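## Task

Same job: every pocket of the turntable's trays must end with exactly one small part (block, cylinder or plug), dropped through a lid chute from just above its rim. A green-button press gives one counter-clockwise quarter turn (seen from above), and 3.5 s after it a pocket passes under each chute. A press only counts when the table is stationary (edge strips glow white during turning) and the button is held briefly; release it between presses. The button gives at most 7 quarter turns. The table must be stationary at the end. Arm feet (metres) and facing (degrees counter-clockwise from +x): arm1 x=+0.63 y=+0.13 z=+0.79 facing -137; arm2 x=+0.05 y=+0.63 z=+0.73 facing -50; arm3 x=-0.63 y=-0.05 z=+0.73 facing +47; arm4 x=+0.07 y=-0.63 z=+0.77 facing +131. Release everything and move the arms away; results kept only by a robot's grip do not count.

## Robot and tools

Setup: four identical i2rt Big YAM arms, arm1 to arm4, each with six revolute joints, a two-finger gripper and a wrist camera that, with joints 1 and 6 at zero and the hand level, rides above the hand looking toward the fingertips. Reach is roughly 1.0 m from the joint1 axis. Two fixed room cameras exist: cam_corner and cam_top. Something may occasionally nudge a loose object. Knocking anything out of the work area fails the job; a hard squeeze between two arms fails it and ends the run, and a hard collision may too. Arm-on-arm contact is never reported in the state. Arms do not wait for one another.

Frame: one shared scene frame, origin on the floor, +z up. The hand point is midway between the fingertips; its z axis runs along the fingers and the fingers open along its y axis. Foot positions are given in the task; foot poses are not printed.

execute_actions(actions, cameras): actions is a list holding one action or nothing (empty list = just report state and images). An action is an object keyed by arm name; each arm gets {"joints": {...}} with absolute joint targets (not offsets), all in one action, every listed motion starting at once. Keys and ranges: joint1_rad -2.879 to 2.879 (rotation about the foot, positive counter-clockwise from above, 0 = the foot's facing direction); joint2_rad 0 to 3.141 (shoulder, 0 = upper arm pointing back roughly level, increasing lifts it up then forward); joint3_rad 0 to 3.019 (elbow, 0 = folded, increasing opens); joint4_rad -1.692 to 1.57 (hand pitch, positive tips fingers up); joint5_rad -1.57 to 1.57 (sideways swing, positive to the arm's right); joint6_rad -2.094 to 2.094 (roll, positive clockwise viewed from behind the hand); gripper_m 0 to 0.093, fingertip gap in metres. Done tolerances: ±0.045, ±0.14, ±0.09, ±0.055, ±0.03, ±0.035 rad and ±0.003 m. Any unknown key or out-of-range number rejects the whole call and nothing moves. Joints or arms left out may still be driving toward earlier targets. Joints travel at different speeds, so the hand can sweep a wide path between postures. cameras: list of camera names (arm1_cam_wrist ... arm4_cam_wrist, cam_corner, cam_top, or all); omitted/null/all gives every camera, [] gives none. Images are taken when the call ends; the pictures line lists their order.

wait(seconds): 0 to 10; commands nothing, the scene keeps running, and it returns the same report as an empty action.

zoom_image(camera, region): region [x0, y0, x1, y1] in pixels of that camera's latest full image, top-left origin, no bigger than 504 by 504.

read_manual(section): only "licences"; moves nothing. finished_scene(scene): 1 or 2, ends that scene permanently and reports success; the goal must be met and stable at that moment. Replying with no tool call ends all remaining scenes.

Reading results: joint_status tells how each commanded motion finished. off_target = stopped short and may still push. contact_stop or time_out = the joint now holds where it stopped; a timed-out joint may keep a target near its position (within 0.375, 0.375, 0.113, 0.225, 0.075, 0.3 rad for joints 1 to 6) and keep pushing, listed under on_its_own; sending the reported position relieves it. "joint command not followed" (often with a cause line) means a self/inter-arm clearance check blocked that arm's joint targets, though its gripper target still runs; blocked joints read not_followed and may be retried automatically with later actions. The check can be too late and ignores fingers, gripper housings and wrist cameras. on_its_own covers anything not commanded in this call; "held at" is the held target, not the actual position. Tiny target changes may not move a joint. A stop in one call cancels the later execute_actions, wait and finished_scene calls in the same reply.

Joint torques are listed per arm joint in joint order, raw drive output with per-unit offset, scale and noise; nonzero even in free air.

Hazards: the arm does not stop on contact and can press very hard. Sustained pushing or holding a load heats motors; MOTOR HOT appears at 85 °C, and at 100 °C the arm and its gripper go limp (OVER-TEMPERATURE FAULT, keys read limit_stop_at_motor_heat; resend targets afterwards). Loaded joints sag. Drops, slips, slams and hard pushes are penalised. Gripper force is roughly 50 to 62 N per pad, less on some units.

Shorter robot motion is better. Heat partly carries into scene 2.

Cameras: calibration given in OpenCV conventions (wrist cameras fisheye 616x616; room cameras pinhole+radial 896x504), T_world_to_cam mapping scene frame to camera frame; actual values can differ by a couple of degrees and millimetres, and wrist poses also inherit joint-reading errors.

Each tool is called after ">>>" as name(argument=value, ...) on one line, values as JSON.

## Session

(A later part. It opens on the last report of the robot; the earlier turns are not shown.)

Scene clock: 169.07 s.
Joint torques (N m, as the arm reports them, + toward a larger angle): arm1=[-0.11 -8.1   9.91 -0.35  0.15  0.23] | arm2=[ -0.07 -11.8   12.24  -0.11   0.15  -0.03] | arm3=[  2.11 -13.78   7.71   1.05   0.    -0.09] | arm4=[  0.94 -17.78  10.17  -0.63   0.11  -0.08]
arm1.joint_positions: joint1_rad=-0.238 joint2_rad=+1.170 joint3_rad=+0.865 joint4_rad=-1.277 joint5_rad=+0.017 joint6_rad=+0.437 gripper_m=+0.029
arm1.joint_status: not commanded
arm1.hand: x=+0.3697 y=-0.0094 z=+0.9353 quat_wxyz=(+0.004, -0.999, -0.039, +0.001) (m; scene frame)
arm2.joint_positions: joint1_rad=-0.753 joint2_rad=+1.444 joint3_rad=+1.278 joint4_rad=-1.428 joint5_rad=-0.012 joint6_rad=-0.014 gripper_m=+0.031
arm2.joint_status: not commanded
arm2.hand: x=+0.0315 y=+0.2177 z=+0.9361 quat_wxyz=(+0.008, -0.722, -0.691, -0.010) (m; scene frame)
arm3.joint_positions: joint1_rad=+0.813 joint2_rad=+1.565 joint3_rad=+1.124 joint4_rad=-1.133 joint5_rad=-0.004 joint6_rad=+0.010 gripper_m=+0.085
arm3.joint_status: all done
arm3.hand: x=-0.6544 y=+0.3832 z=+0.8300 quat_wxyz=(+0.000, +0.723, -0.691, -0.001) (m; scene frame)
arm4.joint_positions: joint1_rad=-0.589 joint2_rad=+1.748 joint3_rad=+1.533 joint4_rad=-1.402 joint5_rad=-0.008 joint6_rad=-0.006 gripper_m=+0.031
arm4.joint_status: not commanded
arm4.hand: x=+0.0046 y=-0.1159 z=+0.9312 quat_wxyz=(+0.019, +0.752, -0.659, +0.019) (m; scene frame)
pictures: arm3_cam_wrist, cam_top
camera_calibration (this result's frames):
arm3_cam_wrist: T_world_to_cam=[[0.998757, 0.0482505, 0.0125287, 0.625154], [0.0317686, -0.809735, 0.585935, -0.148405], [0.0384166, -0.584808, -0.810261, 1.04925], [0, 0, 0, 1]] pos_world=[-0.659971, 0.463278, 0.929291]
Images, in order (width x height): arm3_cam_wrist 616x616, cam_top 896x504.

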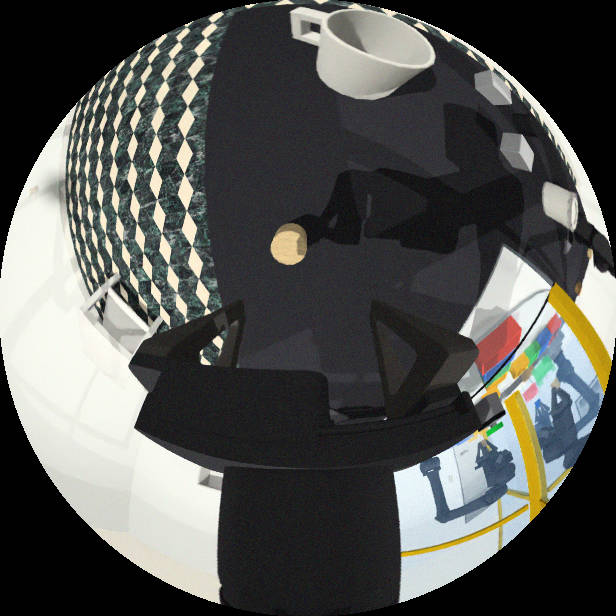

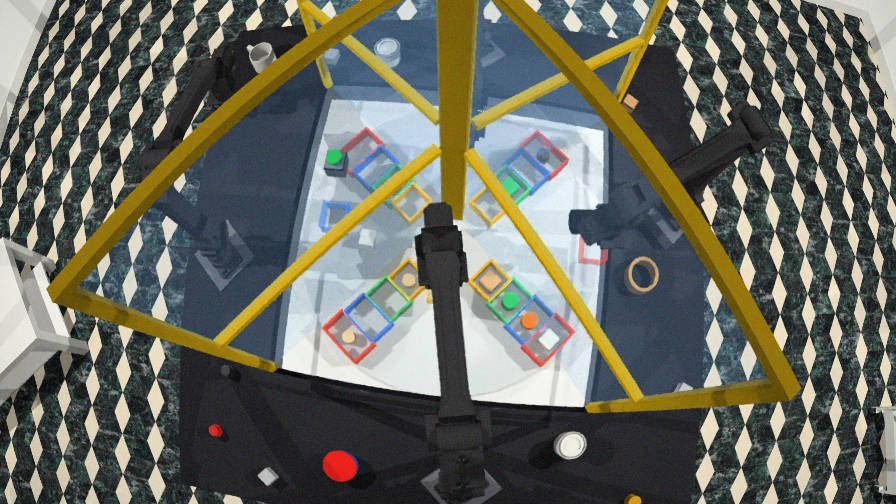

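>>> execute_actions(actions=[{"arm3":{"joints":{"joint1_rad":0.855,"joint2_rad":1.748,"joint3_rad":1.104,"joint4_rad":-0.905}}}], cameras=["arm3_cam_wrist"])

>>> execute_actions(actions=[{"arm3":{"joints":{"gripper_m":0.01}}}], cameras=[])

>>> execute_actions(actions=[{"arm3":{"joints":{"joint2_rad":0.99,"joint3_rad":1.15,"joint4_rad":-1.6}}}], cameras=[])

>>> execute_actions(actions=[{"arm3":{"joints":{"joint1_rad":-0.275,"joint6_rad":1.87}}}], cameras=[])

>>> execute_actions(actions=[{"arm3":{"joints":{"joint2_rad":1.39,"joint3_rad":1.41,"joint4_rad":-1.53}}}], cameras=["arm3_cam_wrist"])

Scene clock: 184.17 s.
Joint torques (N m, as the arm reports them, + toward a larger angle): arm1=[-0.06 -8.11  9.91 -0.34  0.15  0.22] | arm2=[ -0.16 -11.99  12.28  -0.17   0.14  -0.01] | arm3=[  1.89 -16.02   6.82   1.17   0.    -0.08] | arm4=[  1.24 -17.4   10.09  -0.56   0.11  -0.07]
arm1.joint_positions: joint1_rad=-0.238 joint2_rad=+1.170 joint3_rad=+0.865 joint4_rad=-1.277 joint5_rad=+0.017 joint6_rad=+0.437 gripper_m=+0.029
arm1.joint_status: not commanded
arm1.hand: x=+0.3697 y=-0.0094 z=+0.9353 quat_wxyz=(+0.004, -0.999, -0.039, +0.001) (m; scene frame)
arm2.joint_positions: joint1_rad=-0.753 joint2_rad=+1.444 joint3_rad=+1.278 joint4_rad=-1.428 joint5_rad=-0.012 joint6_rad=-0.014 gripper_m=+0.031
arm2.joint_status: not commanded
arm2.hand: x=+0.0315 y=+0.2177 z=+0.9361 quat_wxyz=(+0.008, -0.722, -0.691, -0.010) (m; scene frame)
arm3.joint_positions: joint1_rad=+0.849 joint2_rad=+1.758 joint3_rad=+1.097 joint4_rad=-0.918 joint5_rad=-0.004 joint6_rad=+0.010 gripper_m=+0.085
arm3.joint_status: all done
arm3.hand: x=-0.6717 y=+0.4090 z=+0.7391 quat_wxyz=(+0.001, +0.735, -0.678, +0.001) (m; scene frame)
arm4.joint_positions: joint1_rad=-0.589 joint2_rad=+1.748 joint3_rad=+1.533 joint4_rad=-1.402 joint5_rad=-0.008 joint6_rad=-0.006 gripper_m=+0.031
arm4.joint_status: not commanded
arm4.hand: x=+0.0046 y=-0.1159 z=+0.9312 quat_wxyz=(+0.019, +0.752, -0.659, +0.019) (m; scene frame)
pictures: arm3_cam_wrist
camera_calibration (this result's frames):
arm3_cam_wrist: T_world_to_cam=[[0.996379, 0.0840657, 0.0127421, 0.625966], [0.060404, -0.805322, 0.589753, -0.0590869], [0.0598395, -0.586847, -0.807483, 1.0045], [0, 0, 0, 1]] pos_world=[-0.680238, 0.48928, 0.837985]
Images, in order (width x height): arm3_cam_wrist 616x616.

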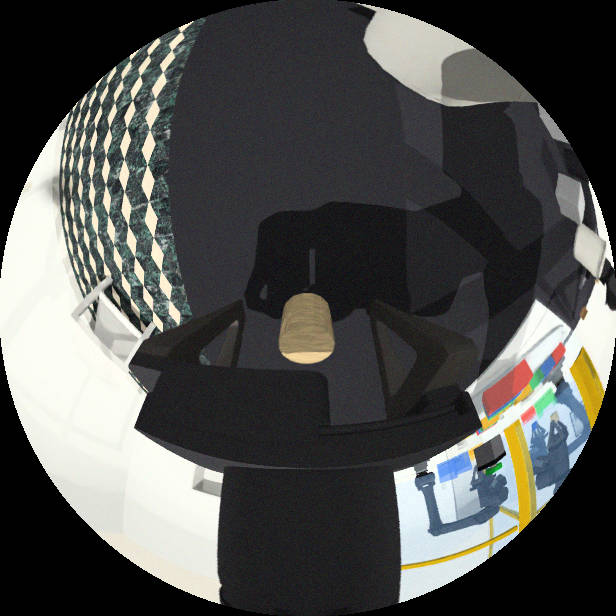

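Scene clock: 184.83 s.
Joint torques (N m, as the arm reports them, + toward a larger angle): arm1=[ 0.   -8.15  9.9  -0.37  0.15  0.22] | arm2=[ -0.17 -11.92  12.22  -0.1    0.16  -0.02] | arm3=[  1.92 -15.68   6.81   1.05  -0.01  -0.08] | arm4=[  0.55 -17.4   10.03  -0.65   0.11  -0.08]
arm1.joint_positions: joint1_rad=-0.238 joint2_rad=+1.170 joint3_rad=+0.865 joint4_rad=-1.277 joint5_rad=+0.017 joint6_rad=+0.437 gripper_m=+0.029
arm1.joint_status: not commanded
arm1.hand: x=+0.3697 y=-0.0094 z=+0.9353 quat_wxyz=(+0.004, -0.999, -0.039, +0.001) (m; scene frame)
arm2.joint_positions: joint1_rad=-0.753 joint2_rad=+1.444 joint3_rad=+1.278 joint4_rad=-1.428 joint5_rad=-0.012 joint6_rad=-0.014 gripper_m=+0.031
arm2.joint_status: not commanded
arm2.hand: x=+0.0315 y=+0.2177 z=+0.9361 quat_wxyz=(+0.008, -0.722, -0.691, -0.010) (m; scene frame)
arm3.joint_positions: joint1_rad=+0.849 joint2_rad=+1.758 joint3_rad=+1.097 joint4_rad=-0.918 joint5_rad=-0.004 joint6_rad=+0.009 gripper_m=+0.030
arm3.joint_status: gripper_m off_target (ended at +0.030, target +0.010)
arm3.hand: x=-0.6717 y=+0.4090 z=+0.7391 quat_wxyz=(+0.001, +0.735, -0.678, +0.001) (m; scene frame)
arm4.joint_positions: joint1_rad=-0.589 joint2_rad=+1.748 joint3_rad=+1.533 joint4_rad=-1.402 joint5_rad=-0.008 joint6_rad=-0.006 gripper_m=+0.031
arm4.joint_status: not commanded
arm4.hand: x=+0.0046 y=-0.1159 z=+0.9312 quat_wxyz=(+0.019, +0.752, -0.659, +0.019) (m; scene frame)
pictures: none
No camera images: the call's "cameras" was empty. Leave "cameras" out to get every camera's image.

Scene clock: 186.33 s.
Joint torques (N m, as the arm reports them, + toward a larger angle): arm1=[-0.11 -8.13  9.91 -0.35  0.15  0.22] | arm2=[ -0.05 -11.93  12.25  -0.07   0.15  -0.03] | arm3=[ 2.06 -3.75 10.47  0.41  0.01 -0.12] | arm4=[  0.68 -18.05  10.11  -0.64   0.14  -0.08]
arm1.joint_positions: joint1_rad=-0.238 joint2_rad=+1.170 joint3_rad=+0.865 joint4_rad=-1.277 joint5_rad=+0.017 joint6_rad=+0.437 gripper_m=+0.029
arm1.joint_status: not commanded
arm1.hand: x=+0.3697 y=-0.0094 z=+0.9353 quat_wxyz=(+0.004, -0.999, -0.039, +0.001) (m; scene frame)
arm2.joint_positions: joint1_rad=-0.753 joint2_rad=+1.444 joint3_rad=+1.278 joint4_rad=-1.428 joint5_rad=-0.012 joint6_rad=-0.014 gripper_m=+0.031
arm2.joint_status: not commanded
arm2.hand: x=+0.0315 y=+0.2177 z=+0.9361 quat_wxyz=(+0.008, -0.722, -0.691, -0.010) (m; scene frame)
arm3.joint_positions: joint1_rad=+0.849 joint2_rad=+0.984 joint3_rad=+1.116 joint4_rad=-1.589 joint5_rad=-0.004 joint6_rad=+0.009 gripper_m=+0.030
arm3.joint_status: all done
arm3.hand: x=-0.6562 y=+0.2252 z=+1.0179 quat_wxyz=(-0.040, +0.734, -0.676, -0.044) (m; scene frame)
arm4.joint_positions: joint1_rad=-0.589 joint2_rad=+1.748 joint3_rad=+1.533 joint4_rad=-1.402 joint5_rad=-0.008 joint6_rad=-0.006 gripper_m=+0.031
arm4.joint_status: not commanded
arm4.hand: x=+0.0046 y=-0.1159 z=+0.9312 quat_wxyz=(+0.019, +0.752, -0.659, +0.019) (m; scene frame)
pictures: none
No camera images: the call's "cameras" was empty. Leave "cameras" out to get every camera's image.

Scene clock: 188.63 s.
Joint torques (N m, as the arm reports them, + toward a larger angle): arm1=[-0.1  -8.08  9.9  -0.36  0.15  0.23] | arm2=[ -0.12 -12.03  12.28  -0.17   0.15  -0.03] | arm3=[ 1.07 -4.41 10.4   0.2   0.03  0.12] | arm4=[  0.86 -17.61  10.16  -0.59   0.12  -0.08]
arm1.joint_positions: joint1_rad=-0.238 joint2_rad=+1.170 joint3_rad=+0.865 joint4_rad=-1.277 joint5_rad=+0.017 joint6_rad=+0.437 gripper_m=+0.029
arm1.joint_status: not commanded
arm1.hand: x=+0.3697 y=-0.0094 z=+0.9353 quat_wxyz=(+0.004, -0.999, -0.039, +0.001) (m; scene frame)
arm2.joint_positions: joint1_rad=-0.753 joint2_rad=+1.444 joint3_rad=+1.278 joint4_rad=-1.428 joint5_rad=-0.012 joint6_rad=-0.014 gripper_m=+0.031
arm2.joint_status: not commanded
arm2.hand: x=+0.0315 y=+0.2177 z=+0.9361 quat_wxyz=(+0.008, -0.722, -0.691, -0.010) (m; scene frame)
arm3.joint_positions: joint1_rad=-0.268 joint2_rad=+0.988 joint3_rad=+1.116 joint4_rad=-1.589 joint5_rad=-0.003 joint6_rad=+1.860 gripper_m=+0.030
arm3.joint_status: all done
arm3.hand: x=-0.3950 y=+0.0939 z=+1.0172 quat_wxyz=(-0.018, -0.610, -0.790, -0.055) (m; scene frame)
arm4.joint_positions: joint1_rad=-0.589 joint2_rad=+1.748 joint3_rad=+1.533 joint4_rad=-1.402 joint5_rad=-0.008 joint6_rad=-0.006 gripper_m=+0.031
arm4.joint_status: not commanded
arm4.hand: x=+0.0046 y=-0.1159 z=+0.9312 quat_wxyz=(+0.019, +0.752, -0.659, +0.019) (m; scene frame)
pictures: none
No camera images: the call's "cameras" was empty. Leave "cameras" out to get every camera's image.

Scene clock: 190.00 s.
Joint torques (N m, as the arm reports them, + toward a larger angle): arm1=[-0.04 -8.05  9.92 -0.34  0.15  0.23] | arm2=[ -0.01 -12.11  12.21  -0.08   0.16  -0.02] | arm3=[  0.57 -11.76  11.32   0.69   0.08   0.08] | arm4=[  0.73 -17.76  10.11  -0.57   0.11  -0.09]
arm1.joint_positions: joint1_rad=-0.238 joint2_rad=+1.170 joint3_rad=+0.865 joint4_rad=-1.277 joint5_rad=+0.017 joint6_rad=+0.437 gripper_m=+0.029
arm1.joint_status: not commanded
arm1.hand: x=+0.3697 y=-0.0094 z=+0.9353 quat_wxyz=(+0.004, -0.999, -0.039, +0.001) (m; scene frame)
arm2.joint_positions: joint1_rad=-0.753 joint2_rad=+1.444 joint3_rad=+1.278 joint4_rad=-1.428 joint5_rad=-0.012 joint6_rad=-0.014 gripper_m=+0.031
arm2.joint_status: not commanded
arm2.hand: x=+0.0315 y=+0.2177 z=+0.9361 quat_wxyz=(+0.008, -0.722, -0.691, -0.010) (m; scene frame)
arm3.joint_positions: joint1_rad=-0.268 joint2_rad=+1.397 joint3_rad=+1.366 joint4_rad=-1.537 joint5_rad=-0.003 joint6_rad=+1.861 gripper_m=+0.030
arm3.joint_status: all done
arm3.hand: x=-0.2838 y=+0.1613 z=+0.9870 quat_wxyz=(+0.001, -0.612, -0.791, -0.005) (m; scene frame)
arm4.joint_positions: joint1_rad=-0.589 joint2_rad=+1.748 joint3_rad=+1.533 joint4_rad=-1.402 joint5_rad=-0.008 joint6_rad=-0.006 gripper_m=+0.031
arm4.joint_status: not commanded
arm4.hand: x=+0.0046 y=-0.1159 z=+0.9312 quat_wxyz=(+0.019, +0.752, -0.659, +0.019) (m; scene frame)
pictures: arm3_cam_wrist
camera_calibration (this result's frames):
arm3_cam_wrist: T_world_to_cam=[[-0.967093, -0.254362, 0.00563361, -0.238517], [-0.201404, 0.778899, 0.59393, -0.762197], [-0.155461, 0.573251, -0.804497, 0.784987], [0, 0, 0, 1]] pos_world=[-0.262142, 0.0830103, 1.08555]
Images, in order (width x height): arm3_cam_wrist 616x616.

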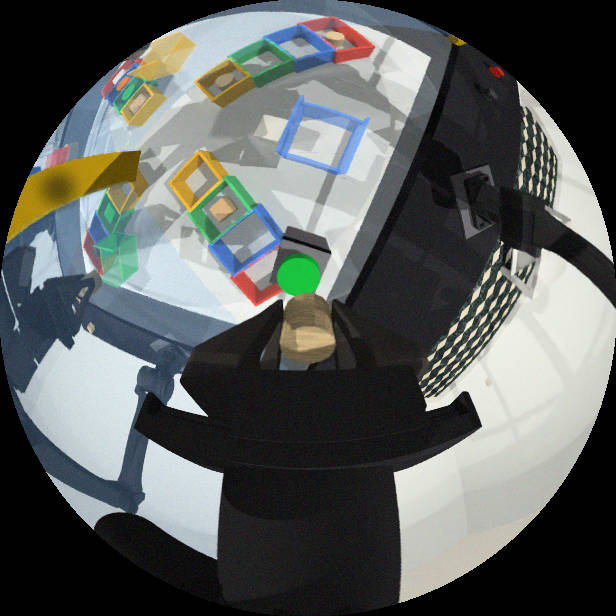

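>>> execute_actions(actions=[{"arm3":{"joints":{"joint1_rad":-0.29,"joint2_rad":1.39,"joint3_rad":1.41,"joint4_rad":-1.55}}}], cameras=["arm3_cam_wrist","cam_top"])

Scene clock: 214.30 s.
Joint torques (N m, as the arm reports them, + toward a larger angle): arm1=[-0.06 -8.09  9.9  -0.36  0.15  0.22] | arm2=[ -0.11 -11.86  12.28  -0.13   0.14  -0.02] | arm3=[  1.   -11.82  11.02  -0.21   0.05   0.08] | arm4=[  0.64 -17.69  10.07  -0.65   0.1   -0.1 ]
arm1.joint_positions: joint1_rad=-0.238 joint2_rad=+1.170 joint3_rad=+0.865 joint4_rad=-1.277 joint5_rad=+0.017 joint6_rad=+0.437 gripper_m=+0.029
arm1.joint_status: not commanded
arm1.hand: x=+0.3697 y=-0.0094 z=+0.9353 quat_wxyz=(+0.004, -0.999, -0.039, +0.001) (m; scene frame)
arm2.joint_positions: joint1_rad=-0.753 joint2_rad=+1.444 joint3_rad=+1.278 joint4_rad=-1.428 joint5_rad=-0.012 joint6_rad=-0.014 gripper_m=+0.031
arm2.joint_status: not commanded
arm2.hand: x=+0.0315 y=+0.2177 z=+0.9361 quat_wxyz=(+0.008, -0.722, -0.691, -0.010) (m; scene frame)
arm3.joint_positions: joint1_rad=-0.278 joint2_rad=+1.397 joint3_rad=+1.366 joint4_rad=-1.537 joint5_rad=-0.003 joint6_rad=+1.861 gripper_m=+0.030
arm3.joint_status: all done
arm3.hand: x=-0.2817 y=+0.1578 z=+0.9870 quat_wxyz=(+0.001, -0.616, -0.788, -0.005) (m; scene frame)
arm4.joint_positions: joint1_rad=-0.589 joint2_rad=+1.748 joint3_rad=+1.533 joint4_rad=-1.402 joint5_rad=-0.008 joint6_rad=-0.006 gripper_m=+0.031
arm4.joint_status: not commanded
arm4.hand: x=+0.0046 y=-0.1159 z=+0.9312 quat_wxyz=(+0.019, +0.752, -0.659, +0.019) (m; scene frame)
pictures: arm3_cam_wrist, cam_top
camera_calibration (this result's frames):
arm3_cam_wrist: T_world_to_cam=[[-0.969568, -0.244758, 0.0056766, -0.239652], [-0.193637, 0.780836, 0.59397, -0.75724], [-0.149811, 0.574794, -0.804467, 0.788598], [0, 0, 0, 1]] pos_world=[-0.260847, 0.0793422, 1.08554]
Images, in order (width x height): arm3_cam_wrist 616x616, cam_top 896x504.

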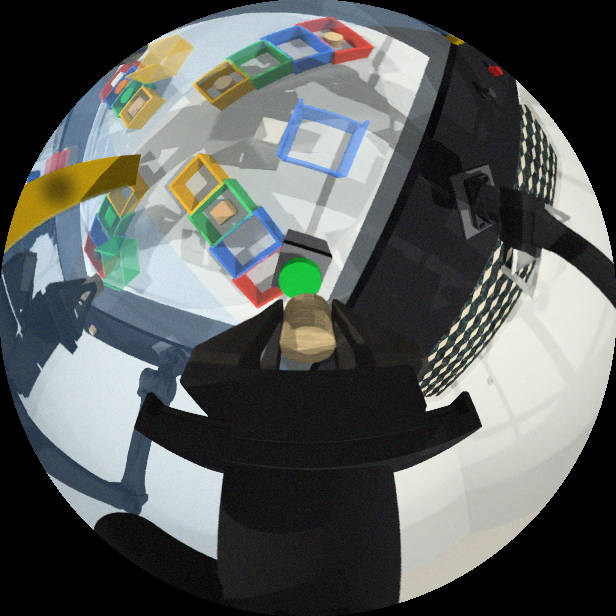

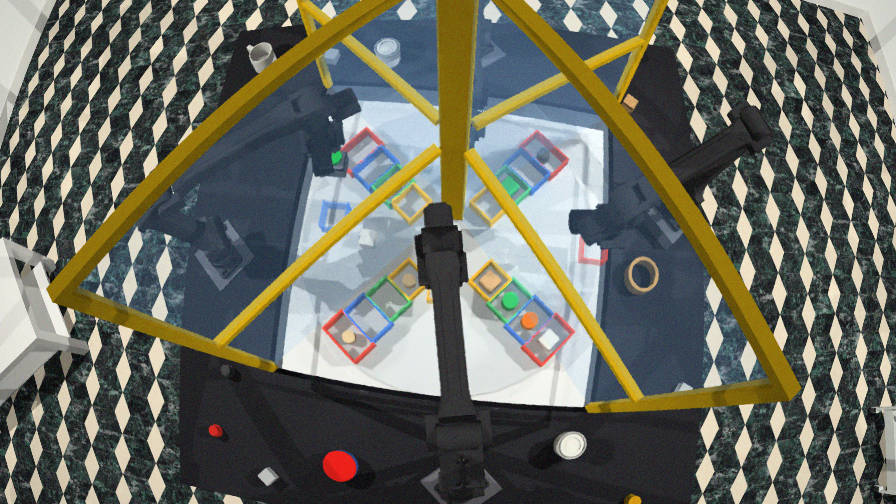

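>>> execute_actions(actions=[{"arm3":{"joints":{"joint2_rad":1.67}}}], cameras=["arm3_cam_wrist"])

>>> wait(seconds=0.3)

>>> execute_actions(actions=[{"arm3":{"joints":{"joint2_rad":1.39}}}], cameras=[])

>>> execute_actions(actions=[{"arm3":{"joints":{"joint1_rad":-0.6,"joint2_rad":1.345,"joint3_rad":1.185,"joint4_rad":-1.4}}}], cameras=["cam_top"])

>>> execute_actions(actions=[{"arm3":{"joints":{"gripper_m":0.07}}}], cameras=["cam_top"])

>>> execute_actions(actions=[{"arm3":{"joints":{"joint2_rad":0.99,"joint3_rad":1.15,"joint4_rad":-1.6}}}], cameras=[])

>>> execute_actions(actions=[{"arm3":{"joints":{"joint1_rad":-2.16,"joint6_rad":0,"gripper_m":0.085}}}], cameras=["cam_top","arm3_cam_wrist"])

Scene clock: 227.90 s.
Joint torques (N m, as the arm reports them, + toward a larger angle): arm1=[-0.1  -8.11  9.91 -0.34  0.15  0.23] | arm2=[ -0.19 -11.98  12.29  -0.14   0.15  -0.02] | arm3=[ 0.77 -3.74  9.03  1.07  0.1   0.13] | arm4=[  0.82 -17.56   9.96  -0.6    0.11  -0.09]
arm1.joint_positions: joint1_rad=-0.238 joint2_rad=+1.170 joint3_rad=+0.865 joint4_rad=-1.277 joint5_rad=+0.017 joint6_rad=+0.437 gripper_m=+0.029
arm1.joint_status: not commanded
arm1.hand: x=+0.3697 y=-0.0094 z=+0.9353 quat_wxyz=(+0.004, -0.999, -0.039, +0.001) (m; scene frame)
arm2.joint_positions: joint1_rad=-0.753 joint2_rad=+1.444 joint3_rad=+1.278 joint4_rad=-1.428 joint5_rad=-0.012 joint6_rad=-0.014 gripper_m=+0.031
arm2.joint_status: not commanded
arm2.hand: x=+0.0315 y=+0.2177 z=+0.9361 quat_wxyz=(+0.008, -0.722, -0.691, -0.010) (m; scene frame)
arm3.joint_positions: joint1_rad=-0.280 joint2_rad=+1.567 joint3_rad=+1.391 joint4_rad=-1.569 joint5_rad=-0.004 joint6_rad=+1.860 gripper_m=+0.030
arm3.joint_status: all done
arm3.hand: x=-0.2676 y=+0.1656 z=+0.9301 quat_wxyz=(+0.034, -0.614, -0.785, +0.077) (m; scene frame)
arm4.joint_positions: joint1_rad=-0.589 joint2_rad=+1.748 joint3_rad=+1.533 joint4_rad=-1.402 joint5_rad=-0.008 joint6_rad=-0.006 gripper_m=+0.031
arm4.joint_status: not commanded
arm4.hand: x=+0.0046 y=-0.1159 z=+0.9312 quat_wxyz=(+0.019, +0.752, -0.659, +0.019) (m; scene frame)
pictures: arm3_cam_wrist
camera_calibration (this result's frames):
arm3_cam_wrist: T_world_to_cam=[[-0.955891, -0.235569, 0.175441, -0.379483], [-0.105151, 0.83217, 0.54446, -0.665512], [-0.274254, 0.501997, -0.820234, 0.733859], [0, 0, 0, 1]] pos_world=[-0.23146, 0.0960296, 1.03086]
Images, in order (width x height): arm3_cam_wrist 616x616.

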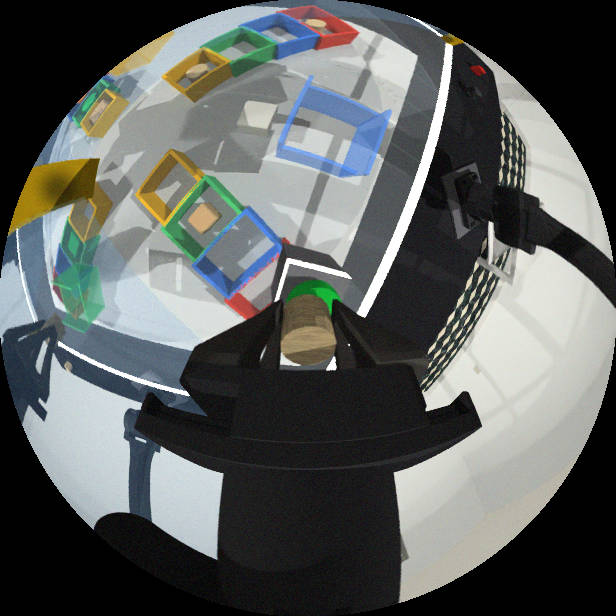

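Scene clock: 228.20 s.
Joint torques (N m, as the arm reports them, + toward a larger angle): arm1=[-0.09 -8.11  9.91 -0.36  0.15  0.23] | arm2=[ -0.16 -11.93  12.22  -0.13   0.15  -0.03] | arm3=[ 0.37 -4.16  8.77  1.03  0.07  0.1 ] | arm4=[  1.42 -17.46  10.09  -0.47   0.11  -0.07]
arm1.joint_positions: joint1_rad=-0.238 joint2_rad=+1.170 joint3_rad=+0.865 joint4_rad=-1.277 joint5_rad=+0.017 joint6_rad=+0.437 gripper_m=+0.029
arm1.joint_status: not commanded
arm1.hand: x=+0.3697 y=-0.0094 z=+0.9353 quat_wxyz=(+0.004, -0.999, -0.039, +0.001) (m; scene frame)
arm2.joint_positions: joint1_rad=-0.753 joint2_rad=+1.444 joint3_rad=+1.278 joint4_rad=-1.428 joint5_rad=-0.012 joint6_rad=-0.014 gripper_m=+0.031
arm2.joint_status: not commanded
arm2.hand: x=+0.0315 y=+0.2177 z=+0.9361 quat_wxyz=(+0.008, -0.722, -0.691, -0.010) (m; scene frame)
arm3.joint_positions: joint1_rad=-0.280 joint2_rad=+1.567 joint3_rad=+1.391 joint4_rad=-1.569 joint5_rad=-0.004 joint6_rad=+1.860 gripper_m=+0.030
arm3.joint_status: all done
arm3.hand: x=-0.2676 y=+0.1656 z=+0.9301 quat_wxyz=(+0.034, -0.614, -0.785, +0.077) (m; scene frame)
arm4.joint_positions: joint1_rad=-0.589 joint2_rad=+1.748 joint3_rad=+1.533 joint4_rad=-1.402 joint5_rad=-0.008 joint6_rad=-0.006 gripper_m=+0.031
arm4.joint_status: not commanded
arm4.hand: x=+0.0046 y=-0.1159 z=+0.9312 quat_wxyz=(+0.019, +0.752, -0.659, +0.019) (m; scene frame)
wait: 0.30 s; at rest by 0.27 s
pictures: arm1_cam_wrist, arm2_cam_wrist, arm3_cam_wrist, arm4_cam_wrist, cam_corner, cam_top
camera_calibration (this result's frames):
arm1_cam_wrist: T_world_to_cam=[[-0.066428, 0.997453, 0.0259662, 0.00471416], [0.804619, 0.0381598, 0.592563, -0.849262], [0.590063, 0.0602557, -0.805105, 0.657328], [0, 0, 0, 1]] pos_world=[0.295781, -0.0119022, 1.03234]
arm2_cam_wrist: T_world_to_cam=[[-0.99831, 0.057051, -0.0110462, 0.0333644], [0.0387431, 0.795127, 0.605204, -0.737129], [0.0433106, 0.603753, -0.795994, 0.736151], [0, 0, 0, 1]] pos_world=[0.0299835, 0.139754, 1.03245]
arm3_cam_wrist: T_world_to_cam=[[-0.955891, -0.235569, 0.175441, -0.379483], [-0.105151, 0.83217, 0.54446, -0.665512], [-0.274254, 0.501997, -0.820234, 0.733859], [0, 0, 0, 1]] pos_world=[-0.23146, 0.0960296, 1.03086]
arm4_cam_wrist: T_world_to_cam=[[0.992828, 0.11924, 0.00865197, -0.00330943], [0.086956, -0.769893, 0.632221, -0.673767], [0.0820474, -0.626935, -0.774739, 0.771441], [0, 0, 0, 1]] pos_world=[-0.00142097, -0.0346904, 1.02366]
Images, in order (width x height): arm1_cam_wrist 616x616, arm2_cam_wrist 616x616, arm3_cam_wrist 616x616, arm4_cam_wrist 616x616, cam_corner 896x504, cam_top 896x504.

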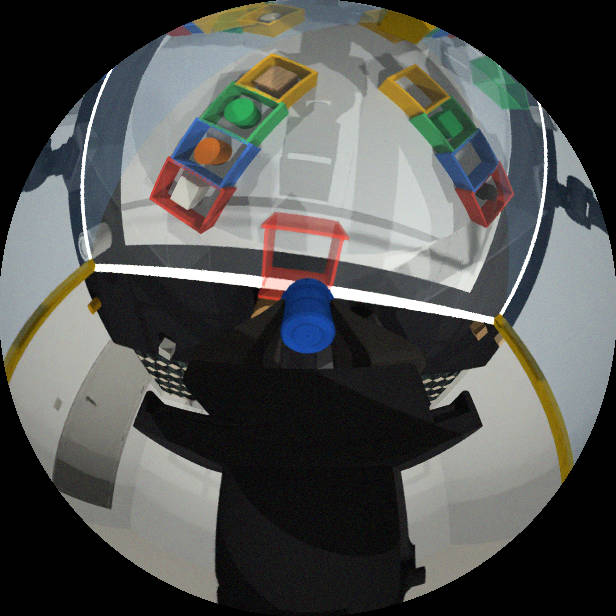

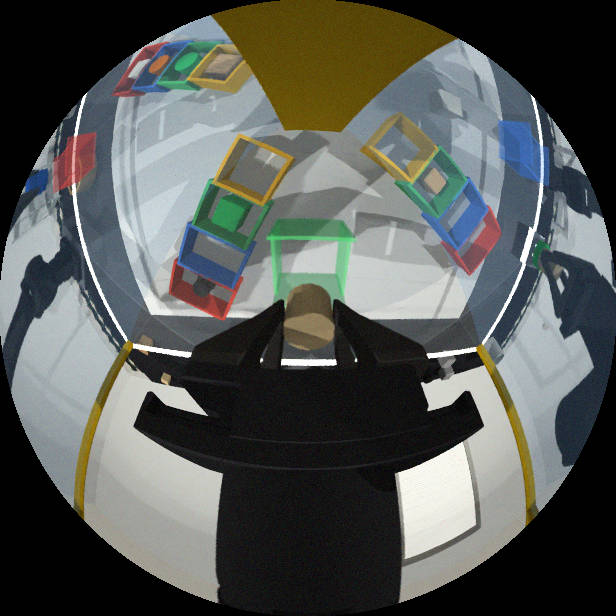

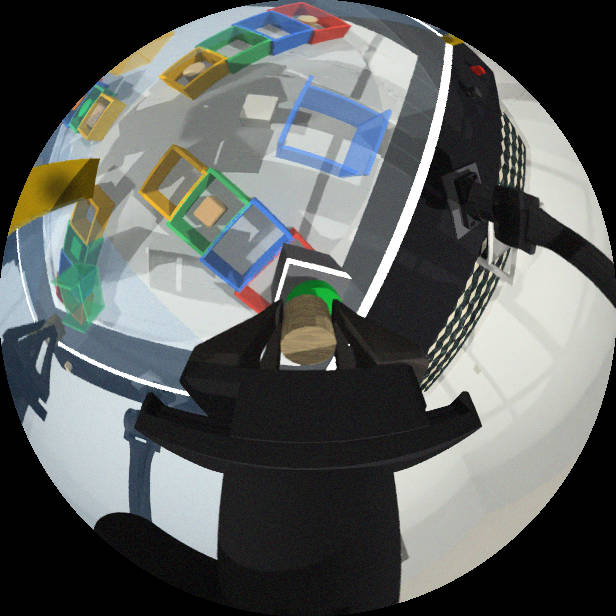

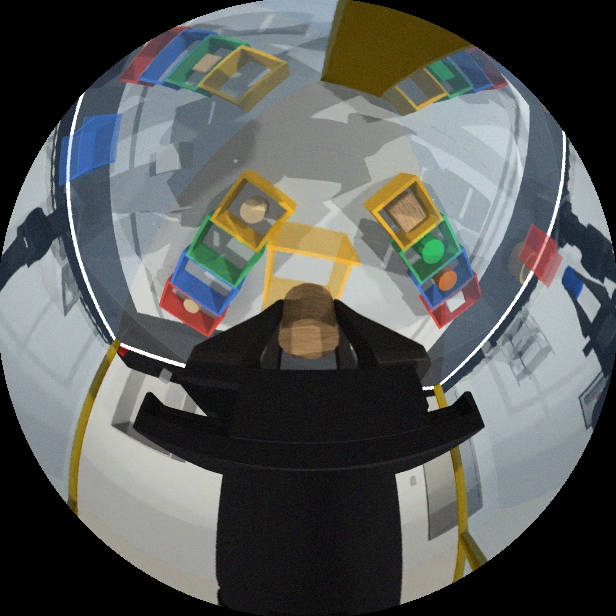

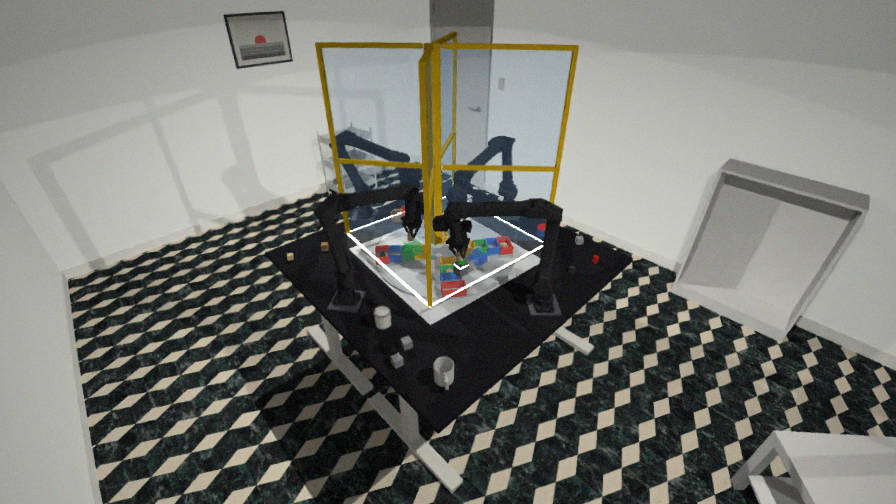

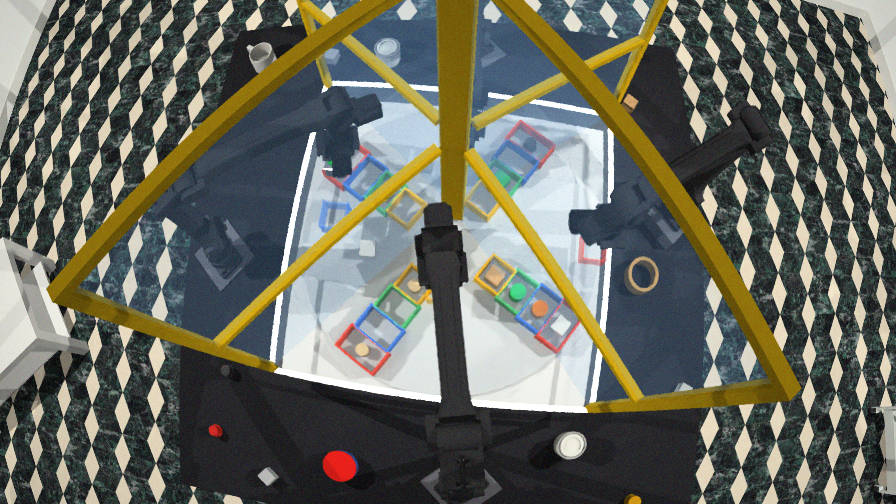

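Scene clock: 229.50 s.
Joint torques (N m, as the arm reports them, + toward a larger angle): arm1=[-0.04 -8.17  9.91 -0.35  0.15  0.23] | arm2=[ -0.09 -12.17  12.24  -0.15   0.16  -0.02] | arm3=[  0.54 -10.79   9.36   0.93   0.08   0.1 ] | arm4=[  0.86 -18.18  10.08  -0.62   0.15  -0.08]
arm1.joint_positions: joint1_rad=-0.238 joint2_rad=+1.170 joint3_rad=+0.865 joint4_rad=-1.277 joint5_rad=+0.017 joint6_rad=+0.437 gripper_m=+0.029
arm1.joint_status: not commanded
arm1.hand: x=+0.3697 y=-0.0094 z=+0.9353 quat_wxyz=(+0.004, -0.999, -0.039, +0.001) (m; scene frame)
arm2.joint_positions: joint1_rad=-0.753 joint2_rad=+1.444 joint3_rad=+1.278 joint4_rad=-1.428 joint5_rad=-0.012 joint6_rad=-0.014 gripper_m=+0.031
arm2.joint_status: not commanded
arm2.hand: x=+0.0315 y=+0.2177 z=+0.9361 quat_wxyz=(+0.008, -0.722, -0.691, -0.010) (m; scene frame)
arm3.joint_positions: joint1_rad=-0.280 joint2_rad=+1.388 joint3_rad=+1.391 joint4_rad=-1.559 joint5_rad=-0.004 joint6_rad=+1.861 gripper_m=+0.030
arm3.joint_status: all done
arm3.hand: x=-0.2819 y=+0.1570 z=+1.0000 quat_wxyz=(-0.001, -0.616, -0.787, -0.011) (m; scene frame)
arm4.joint_positions: joint1_rad=-0.589 joint2_rad=+1.748 joint3_rad=+1.533 joint4_rad=-1.402 joint5_rad=-0.008 joint6_rad=-0.006 gripper_m=+0.031
arm4.joint_status: not commanded
arm4.hand: x=+0.0046 y=-0.1159 z=+0.9312 quat_wxyz=(+0.019, +0.752, -0.659, +0.019) (m; scene frame)
pictures: none
No camera images: the call's "cameras" was empty. Leave "cameras" out to get every camera's image.

Scene clock: 230.50 s.
Joint torques (N m, as the arm reports them, + toward a larger angle): arm1=[-0.05 -8.14  9.91 -0.34  0.15  0.22] | arm2=[ -0.26 -11.84  12.21  -0.11   0.14  -0.01] | arm3=[  2.57 -10.75   8.1    0.96   0.04   0.1 ] | arm4=[  0.84 -17.22  10.09  -0.51   0.08  -0.1 ]
arm1.joint_positions: joint1_rad=-0.238 joint2_rad=+1.170 joint3_rad=+0.865 joint4_rad=-1.277 joint5_rad=+0.017 joint6_rad=+0.437 gripper_m=+0.029
arm1.joint_status: not commanded
arm1.hand: x=+0.3697 y=-0.0094 z=+0.9353 quat_wxyz=(+0.004, -0.999, -0.039, +0.001) (m; scene frame)
arm2.joint_positions: joint1_rad=-0.753 joint2_rad=+1.444 joint3_rad=+1.278 joint4_rad=-1.428 joint5_rad=-0.012 joint6_rad=-0.014 gripper_m=+0.031
arm2.joint_status: not commanded
arm2.hand: x=+0.0315 y=+0.2177 z=+0.9361 quat_wxyz=(+0.008, -0.722, -0.691, -0.010) (m; scene frame)
arm3.joint_positions: joint1_rad=-0.606 joint2_rad=+1.348 joint3_rad=+1.179 joint4_rad=-1.413 joint5_rad=-0.003 joint6_rad=+1.861 gripper_m=+0.030
arm3.joint_status: all done
arm3.hand: x=-0.2606 y=+0.0291 z=+0.9336 quat_wxyz=(+0.005, -0.736, -0.677, +0.001) (m; scene frame)
arm4.joint_positions: joint1_rad=-0.589 joint2_rad=+1.748 joint3_rad=+1.533 joint4_rad=-1.402 joint5_rad=-0.008 joint6_rad=-0.006 gripper_m=+0.031
arm4.joint_status: not commanded
arm4.hand: x=+0.0046 y=-0.1159 z=+0.9312 quat_wxyz=(+0.019, +0.752, -0.659, +0.019) (m; scene frame)
pictures: cam_top
Images, in order (width x height): cam_top 896x504.

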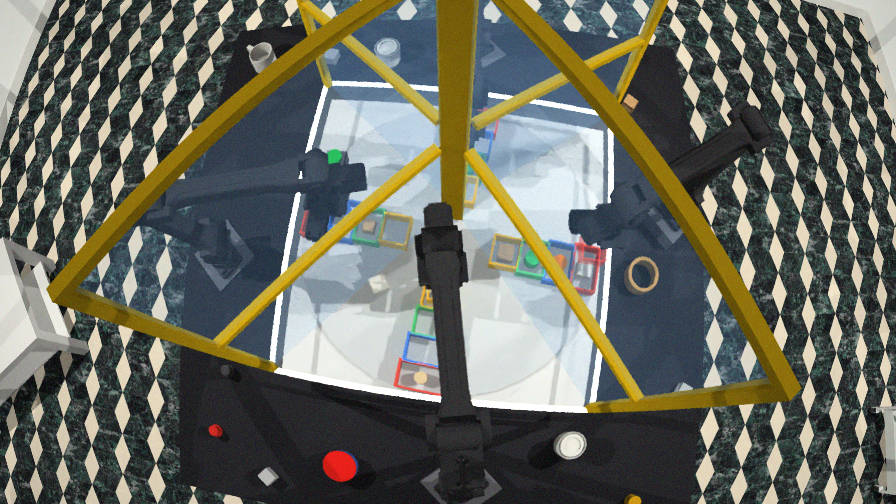

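Scene clock: 231.13 s.
Joint torques (N m, as the arm reports them, + toward a larger angle): arm1=[-0.09 -8.11  9.92 -0.35  0.14  0.23] | arm2=[ -0.05 -11.93  12.25  -0.12   0.15  -0.02] | arm3=[  2.11 -10.8    8.14   0.93   0.04   0.09] | arm4=[  1.24 -17.84  10.1   -0.61   0.15  -0.05]
arm1.joint_positions: joint1_rad=-0.238 joint2_rad=+1.170 joint3_rad=+0.865 joint4_rad=-1.277 joint5_rad=+0.017 joint6_rad=+0.437 gripper_m=+0.029
arm1.joint_status: not commanded
arm1.hand: x=+0.3697 y=-0.0094 z=+0.9353 quat_wxyz=(+0.004, -0.999, -0.039, +0.001) (m; scene frame)
arm2.joint_positions: joint1_rad=-0.753 joint2_rad=+1.444 joint3_rad=+1.278 joint4_rad=-1.428 joint5_rad=-0.012 joint6_rad=-0.014 gripper_m=+0.031
arm2.joint_status: not commanded
arm2.hand: x=+0.0315 y=+0.2177 z=+0.9361 quat_wxyz=(+0.008, -0.722, -0.691, -0.010) (m; scene frame)
arm3.joint_positions: joint1_rad=-0.606 joint2_rad=+1.348 joint3_rad=+1.179 joint4_rad=-1.413 joint5_rad=-0.003 joint6_rad=+1.861 gripper_m=+0.070
arm3.joint_status: all done
arm3.hand: x=-0.2606 y=+0.0291 z=+0.9336 quat_wxyz=(+0.005, -0.736, -0.677, +0.001) (m; scene frame)
arm4.joint_positions: joint1_rad=-0.589 joint2_rad=+1.748 joint3_rad=+1.533 joint4_rad=-1.402 joint5_rad=-0.008 joint6_rad=-0.006 gripper_m=+0.031
arm4.joint_status: not commanded
arm4.hand: x=+0.0046 y=-0.1159 z=+0.9312 quat_wxyz=(+0.019, +0.752, -0.659, +0.019) (m; scene frame)
pictures: cam_top
Images, in order (width x height): cam_top 896x504.

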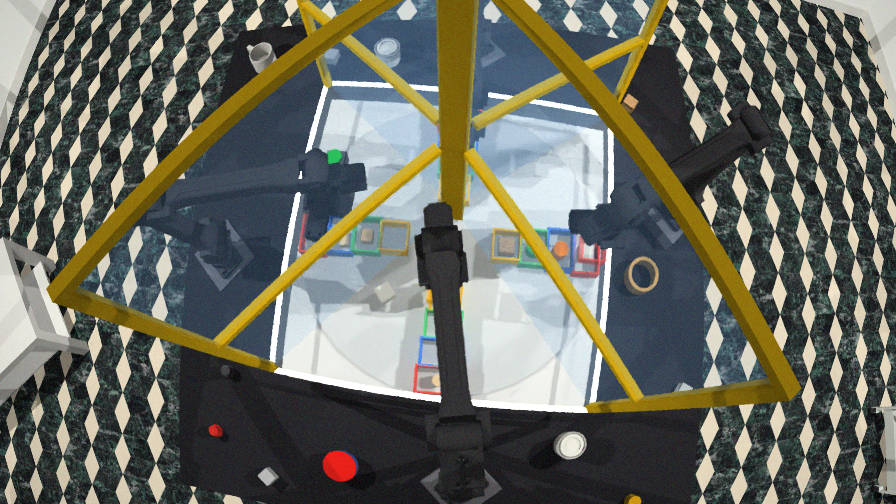

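Scene clock: 232.40 s.
Joint torques (N m, as the arm reports them, + toward a larger angle): arm1=[-0.02 -8.12  9.92 -0.33  0.15  0.23] | arm2=[ -0.26 -12.15  12.25  -0.17   0.15  -0.03] | arm3=[ 1.77 -3.81  8.6   0.36  0.04  0.07] | arm4=[  0.97 -17.59  10.2   -0.57   0.11  -0.09]
arm1.joint_positions: joint1_rad=-0.238 joint2_rad=+1.170 joint3_rad=+0.865 joint4_rad=-1.277 joint5_rad=+0.017 joint6_rad=+0.437 gripper_m=+0.029
arm1.joint_status: not commanded
arm1.hand: x=+0.3697 y=-0.0094 z=+0.9353 quat_wxyz=(+0.004, -0.999, -0.039, +0.001) (m; scene frame)
arm2.joint_positions: joint1_rad=-0.753 joint2_rad=+1.444 joint3_rad=+1.278 joint4_rad=-1.428 joint5_rad=-0.012 joint6_rad=-0.014 gripper_m=+0.031
arm2.joint_status: not commanded
arm2.hand: x=+0.0315 y=+0.2177 z=+0.9361 quat_wxyz=(+0.008, -0.722, -0.691, -0.010) (m; scene frame)
arm3.joint_positions: joint1_rad=-0.606 joint2_rad=+0.990 joint3_rad=+1.143 joint4_rad=-1.592 joint5_rad=-0.003 joint6_rad=+1.861 gripper_m=+0.070
arm3.joint_status: all done
arm3.hand: x=-0.3564 y=+0.0086 z=+1.0275 quat_wxyz=(-0.032, -0.734, -0.675, -0.061) (m; scene frame)
arm4.joint_positions: joint1_rad=-0.589 joint2_rad=+1.748 joint3_rad=+1.533 joint4_rad=-1.402 joint5_rad=-0.008 joint6_rad=-0.006 gripper_m=+0.031
arm4.joint_status: not commanded
arm4.hand: x=+0.0046 y=-0.1159 z=+0.9312 quat_wxyz=(+0.019, +0.752, -0.659, +0.019) (m; scene frame)
pictures: none
No camera images: the call's "cameras" was empty. Leave "cameras" out to get every camera's image.

Scene clock: 234.70 s.
Joint torques (N m, as the arm reports them, + toward a larger angle): arm1=[-0.03 -8.1   9.9  -0.35  0.15  0.22] | arm2=[  0.13 -11.87  12.2   -0.14   0.14  -0.02] | arm3=[ 1.02 -4.6   8.55  0.43 -0.06 -0.12] | arm4=[  0.84 -17.55  10.01  -0.6    0.09  -0.09]
arm1.joint_positions: joint1_rad=-0.238 joint2_rad=+1.170 joint3_rad=+0.865 joint4_rad=-1.277 joint5_rad=+0.017 joint6_rad=+0.437 gripper_m=+0.029
arm1.joint_status: not commanded
arm1.hand: x=+0.3697 y=-0.0094 z=+0.9353 quat_wxyz=(+0.004, -0.999, -0.039, +0.001) (m; scene frame)
arm2.joint_positions: joint1_rad=-0.753 joint2_rad=+1.444 joint3_rad=+1.278 joint4_rad=-1.428 joint5_rad=-0.012 joint6_rad=-0.014 gripper_m=+0.031
arm2.joint_status: not commanded
arm2.hand: x=+0.0315 y=+0.2177 z=+0.9361 quat_wxyz=(+0.008, -0.722, -0.691, -0.010) (m; scene frame)
arm3.joint_positions: joint1_rad=-2.153 joint2_rad=+0.990 joint3_rad=+1.143 joint4_rad=-1.592 joint5_rad=-0.003 joint6_rad=+0.010 gripper_m=+0.085
arm3.joint_status: all done
arm3.hand: x=-0.5670 y=-0.3224 z=+1.0249 quat_wxyz=(-0.053, -0.624, -0.779, +0.036) (m; scene frame)
arm4.joint_positions: joint1_rad=-0.589 joint2_rad=+1.748 joint3_rad=+1.533 joint4_rad=-1.402 joint5_rad=-0.008 joint6_rad=-0.006 gripper_m=+0.031
arm4.joint_status: not commanded
arm4.hand: x=+0.0046 y=-0.1159 z=+0.9312 quat_wxyz=(+0.019, +0.752, -0.659, +0.019) (m; scene frame)
pictures: arm3_cam_wrist, cam_top
camera_calibration (this result's frames):
arm3_cam_wrist: T_world_to_cam=[[-0.975451, -0.220188, 0.00349689, -0.627207], [-0.191681, 0.856766, 0.478759, -0.316333], [-0.108413, 0.466336, -0.877939, 1.11619], [0, 0, 0, 1]] pos_world=[-0.551436, -0.3876, 1.13359]
Images, in order (width x height): arm3_cam_wrist 616x616, cam_top 896x504.

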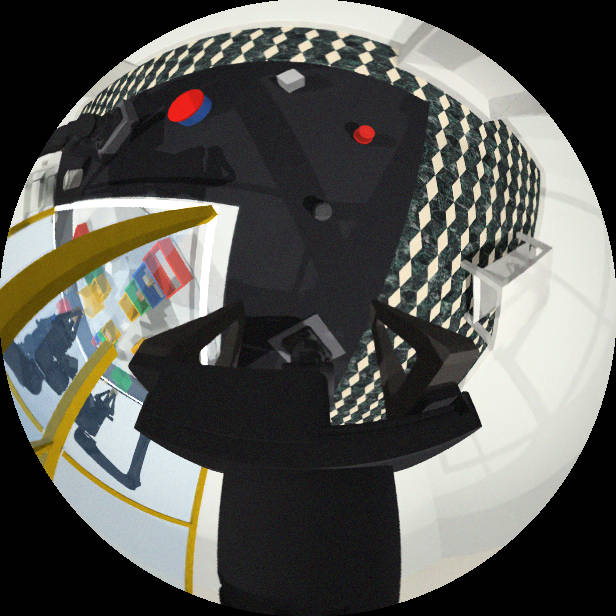

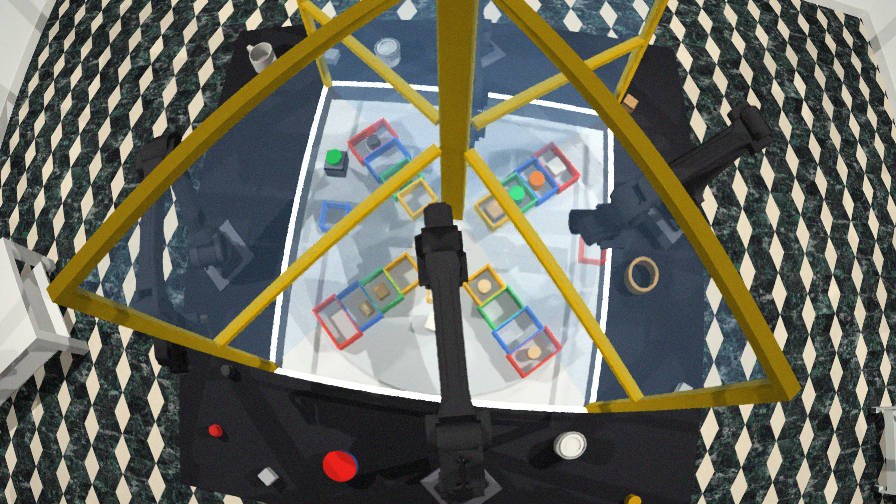

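>>> execute_actions(actions=[{"arm3":{"joints":{"joint1_rad":-2.26,"joint2_rad":1.335,"joint3_rad":0.9,"joint4_rad":-1.106}}}], cameras=["arm3_cam_wrist"])

Scene clock: 246.47 s.
Joint torques (N m, as the arm reports them, + toward a larger angle): arm1=[-0.05 -8.13  9.9  -0.34  0.15  0.23] | arm2=[ -0.1  -12.05  12.26  -0.16   0.14  -0.02] | arm3=[  1.33 -10.02   8.1    1.09  -0.07  -0.1 ] | arm4=[  1.2  -17.76  10.12  -0.59   0.09  -0.06]
arm1.joint_positions: joint1_rad=-0.238 joint2_rad=+1.170 joint3_rad=+0.865 joint4_rad=-1.277 joint5_rad=+0.017 joint6_rad=+0.437 gripper_m=+0.029
arm1.joint_status: not commanded
arm1.hand: x=+0.3697 y=-0.0094 z=+0.9353 quat_wxyz=(+0.004, -0.999, -0.039, +0.001) (m; scene frame)
arm2.joint_positions: joint1_rad=-0.753 joint2_rad=+1.444 joint3_rad=+1.278 joint4_rad=-1.428 joint5_rad=-0.012 joint6_rad=-0.014 gripper_m=+0.031
arm2.joint_status: not commanded
arm2.hand: x=+0.0315 y=+0.2177 z=+0.9361 quat_wxyz=(+0.008, -0.722, -0.691, -0.010) (m; scene frame)
arm3.joint_positions: joint1_rad=-2.256 joint2_rad=+1.340 joint3_rad=+0.886 joint4_rad=-1.119 joint5_rad=-0.003 joint6_rad=+0.009 gripper_m=+0.085
arm3.joint_status: all done
arm3.hand: x=-0.5867 y=-0.3893 z=+0.8267 quat_wxyz=(+0.000, -0.664, -0.748, -0.005) (m; scene frame)
arm4.joint_positions: joint1_rad=-0.589 joint2_rad=+1.748 joint3_rad=+1.533 joint4_rad=-1.402 joint5_rad=-0.008 joint6_rad=-0.006 gripper_m=+0.031
arm4.joint_status: not commanded
arm4.hand: x=+0.0046 y=-0.1159 z=+0.9312 quat_wxyz=(+0.019, +0.752, -0.659, +0.019) (m; scene frame)
pictures: arm3_cam_wrist
camera_calibration (this result's frames):
arm3_cam_wrist: T_world_to_cam=[[-0.992633, -0.12106, 0.00496806, -0.633155], [-0.0945282, 0.799432, 0.593273, -0.2279], [-0.0757932, 0.588432, -0.804986, 0.977553], [0, 0, 0, 1]] pos_world=[-0.575942, -0.469683, 0.925269]
Images, in order (width x height): arm3_cam_wrist 616x616.

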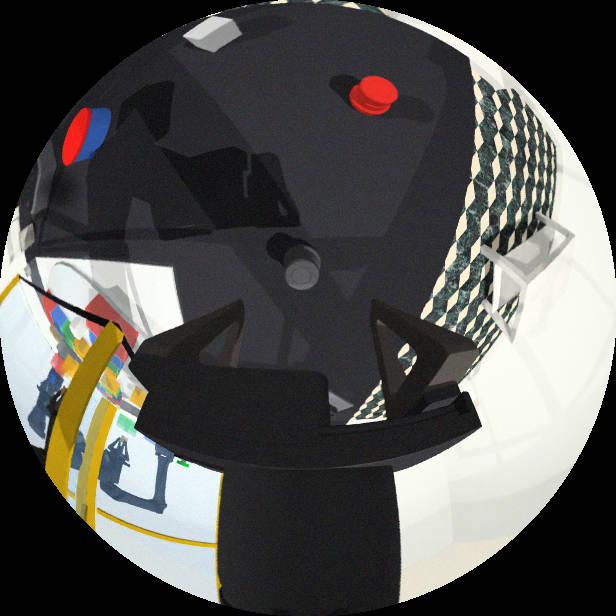

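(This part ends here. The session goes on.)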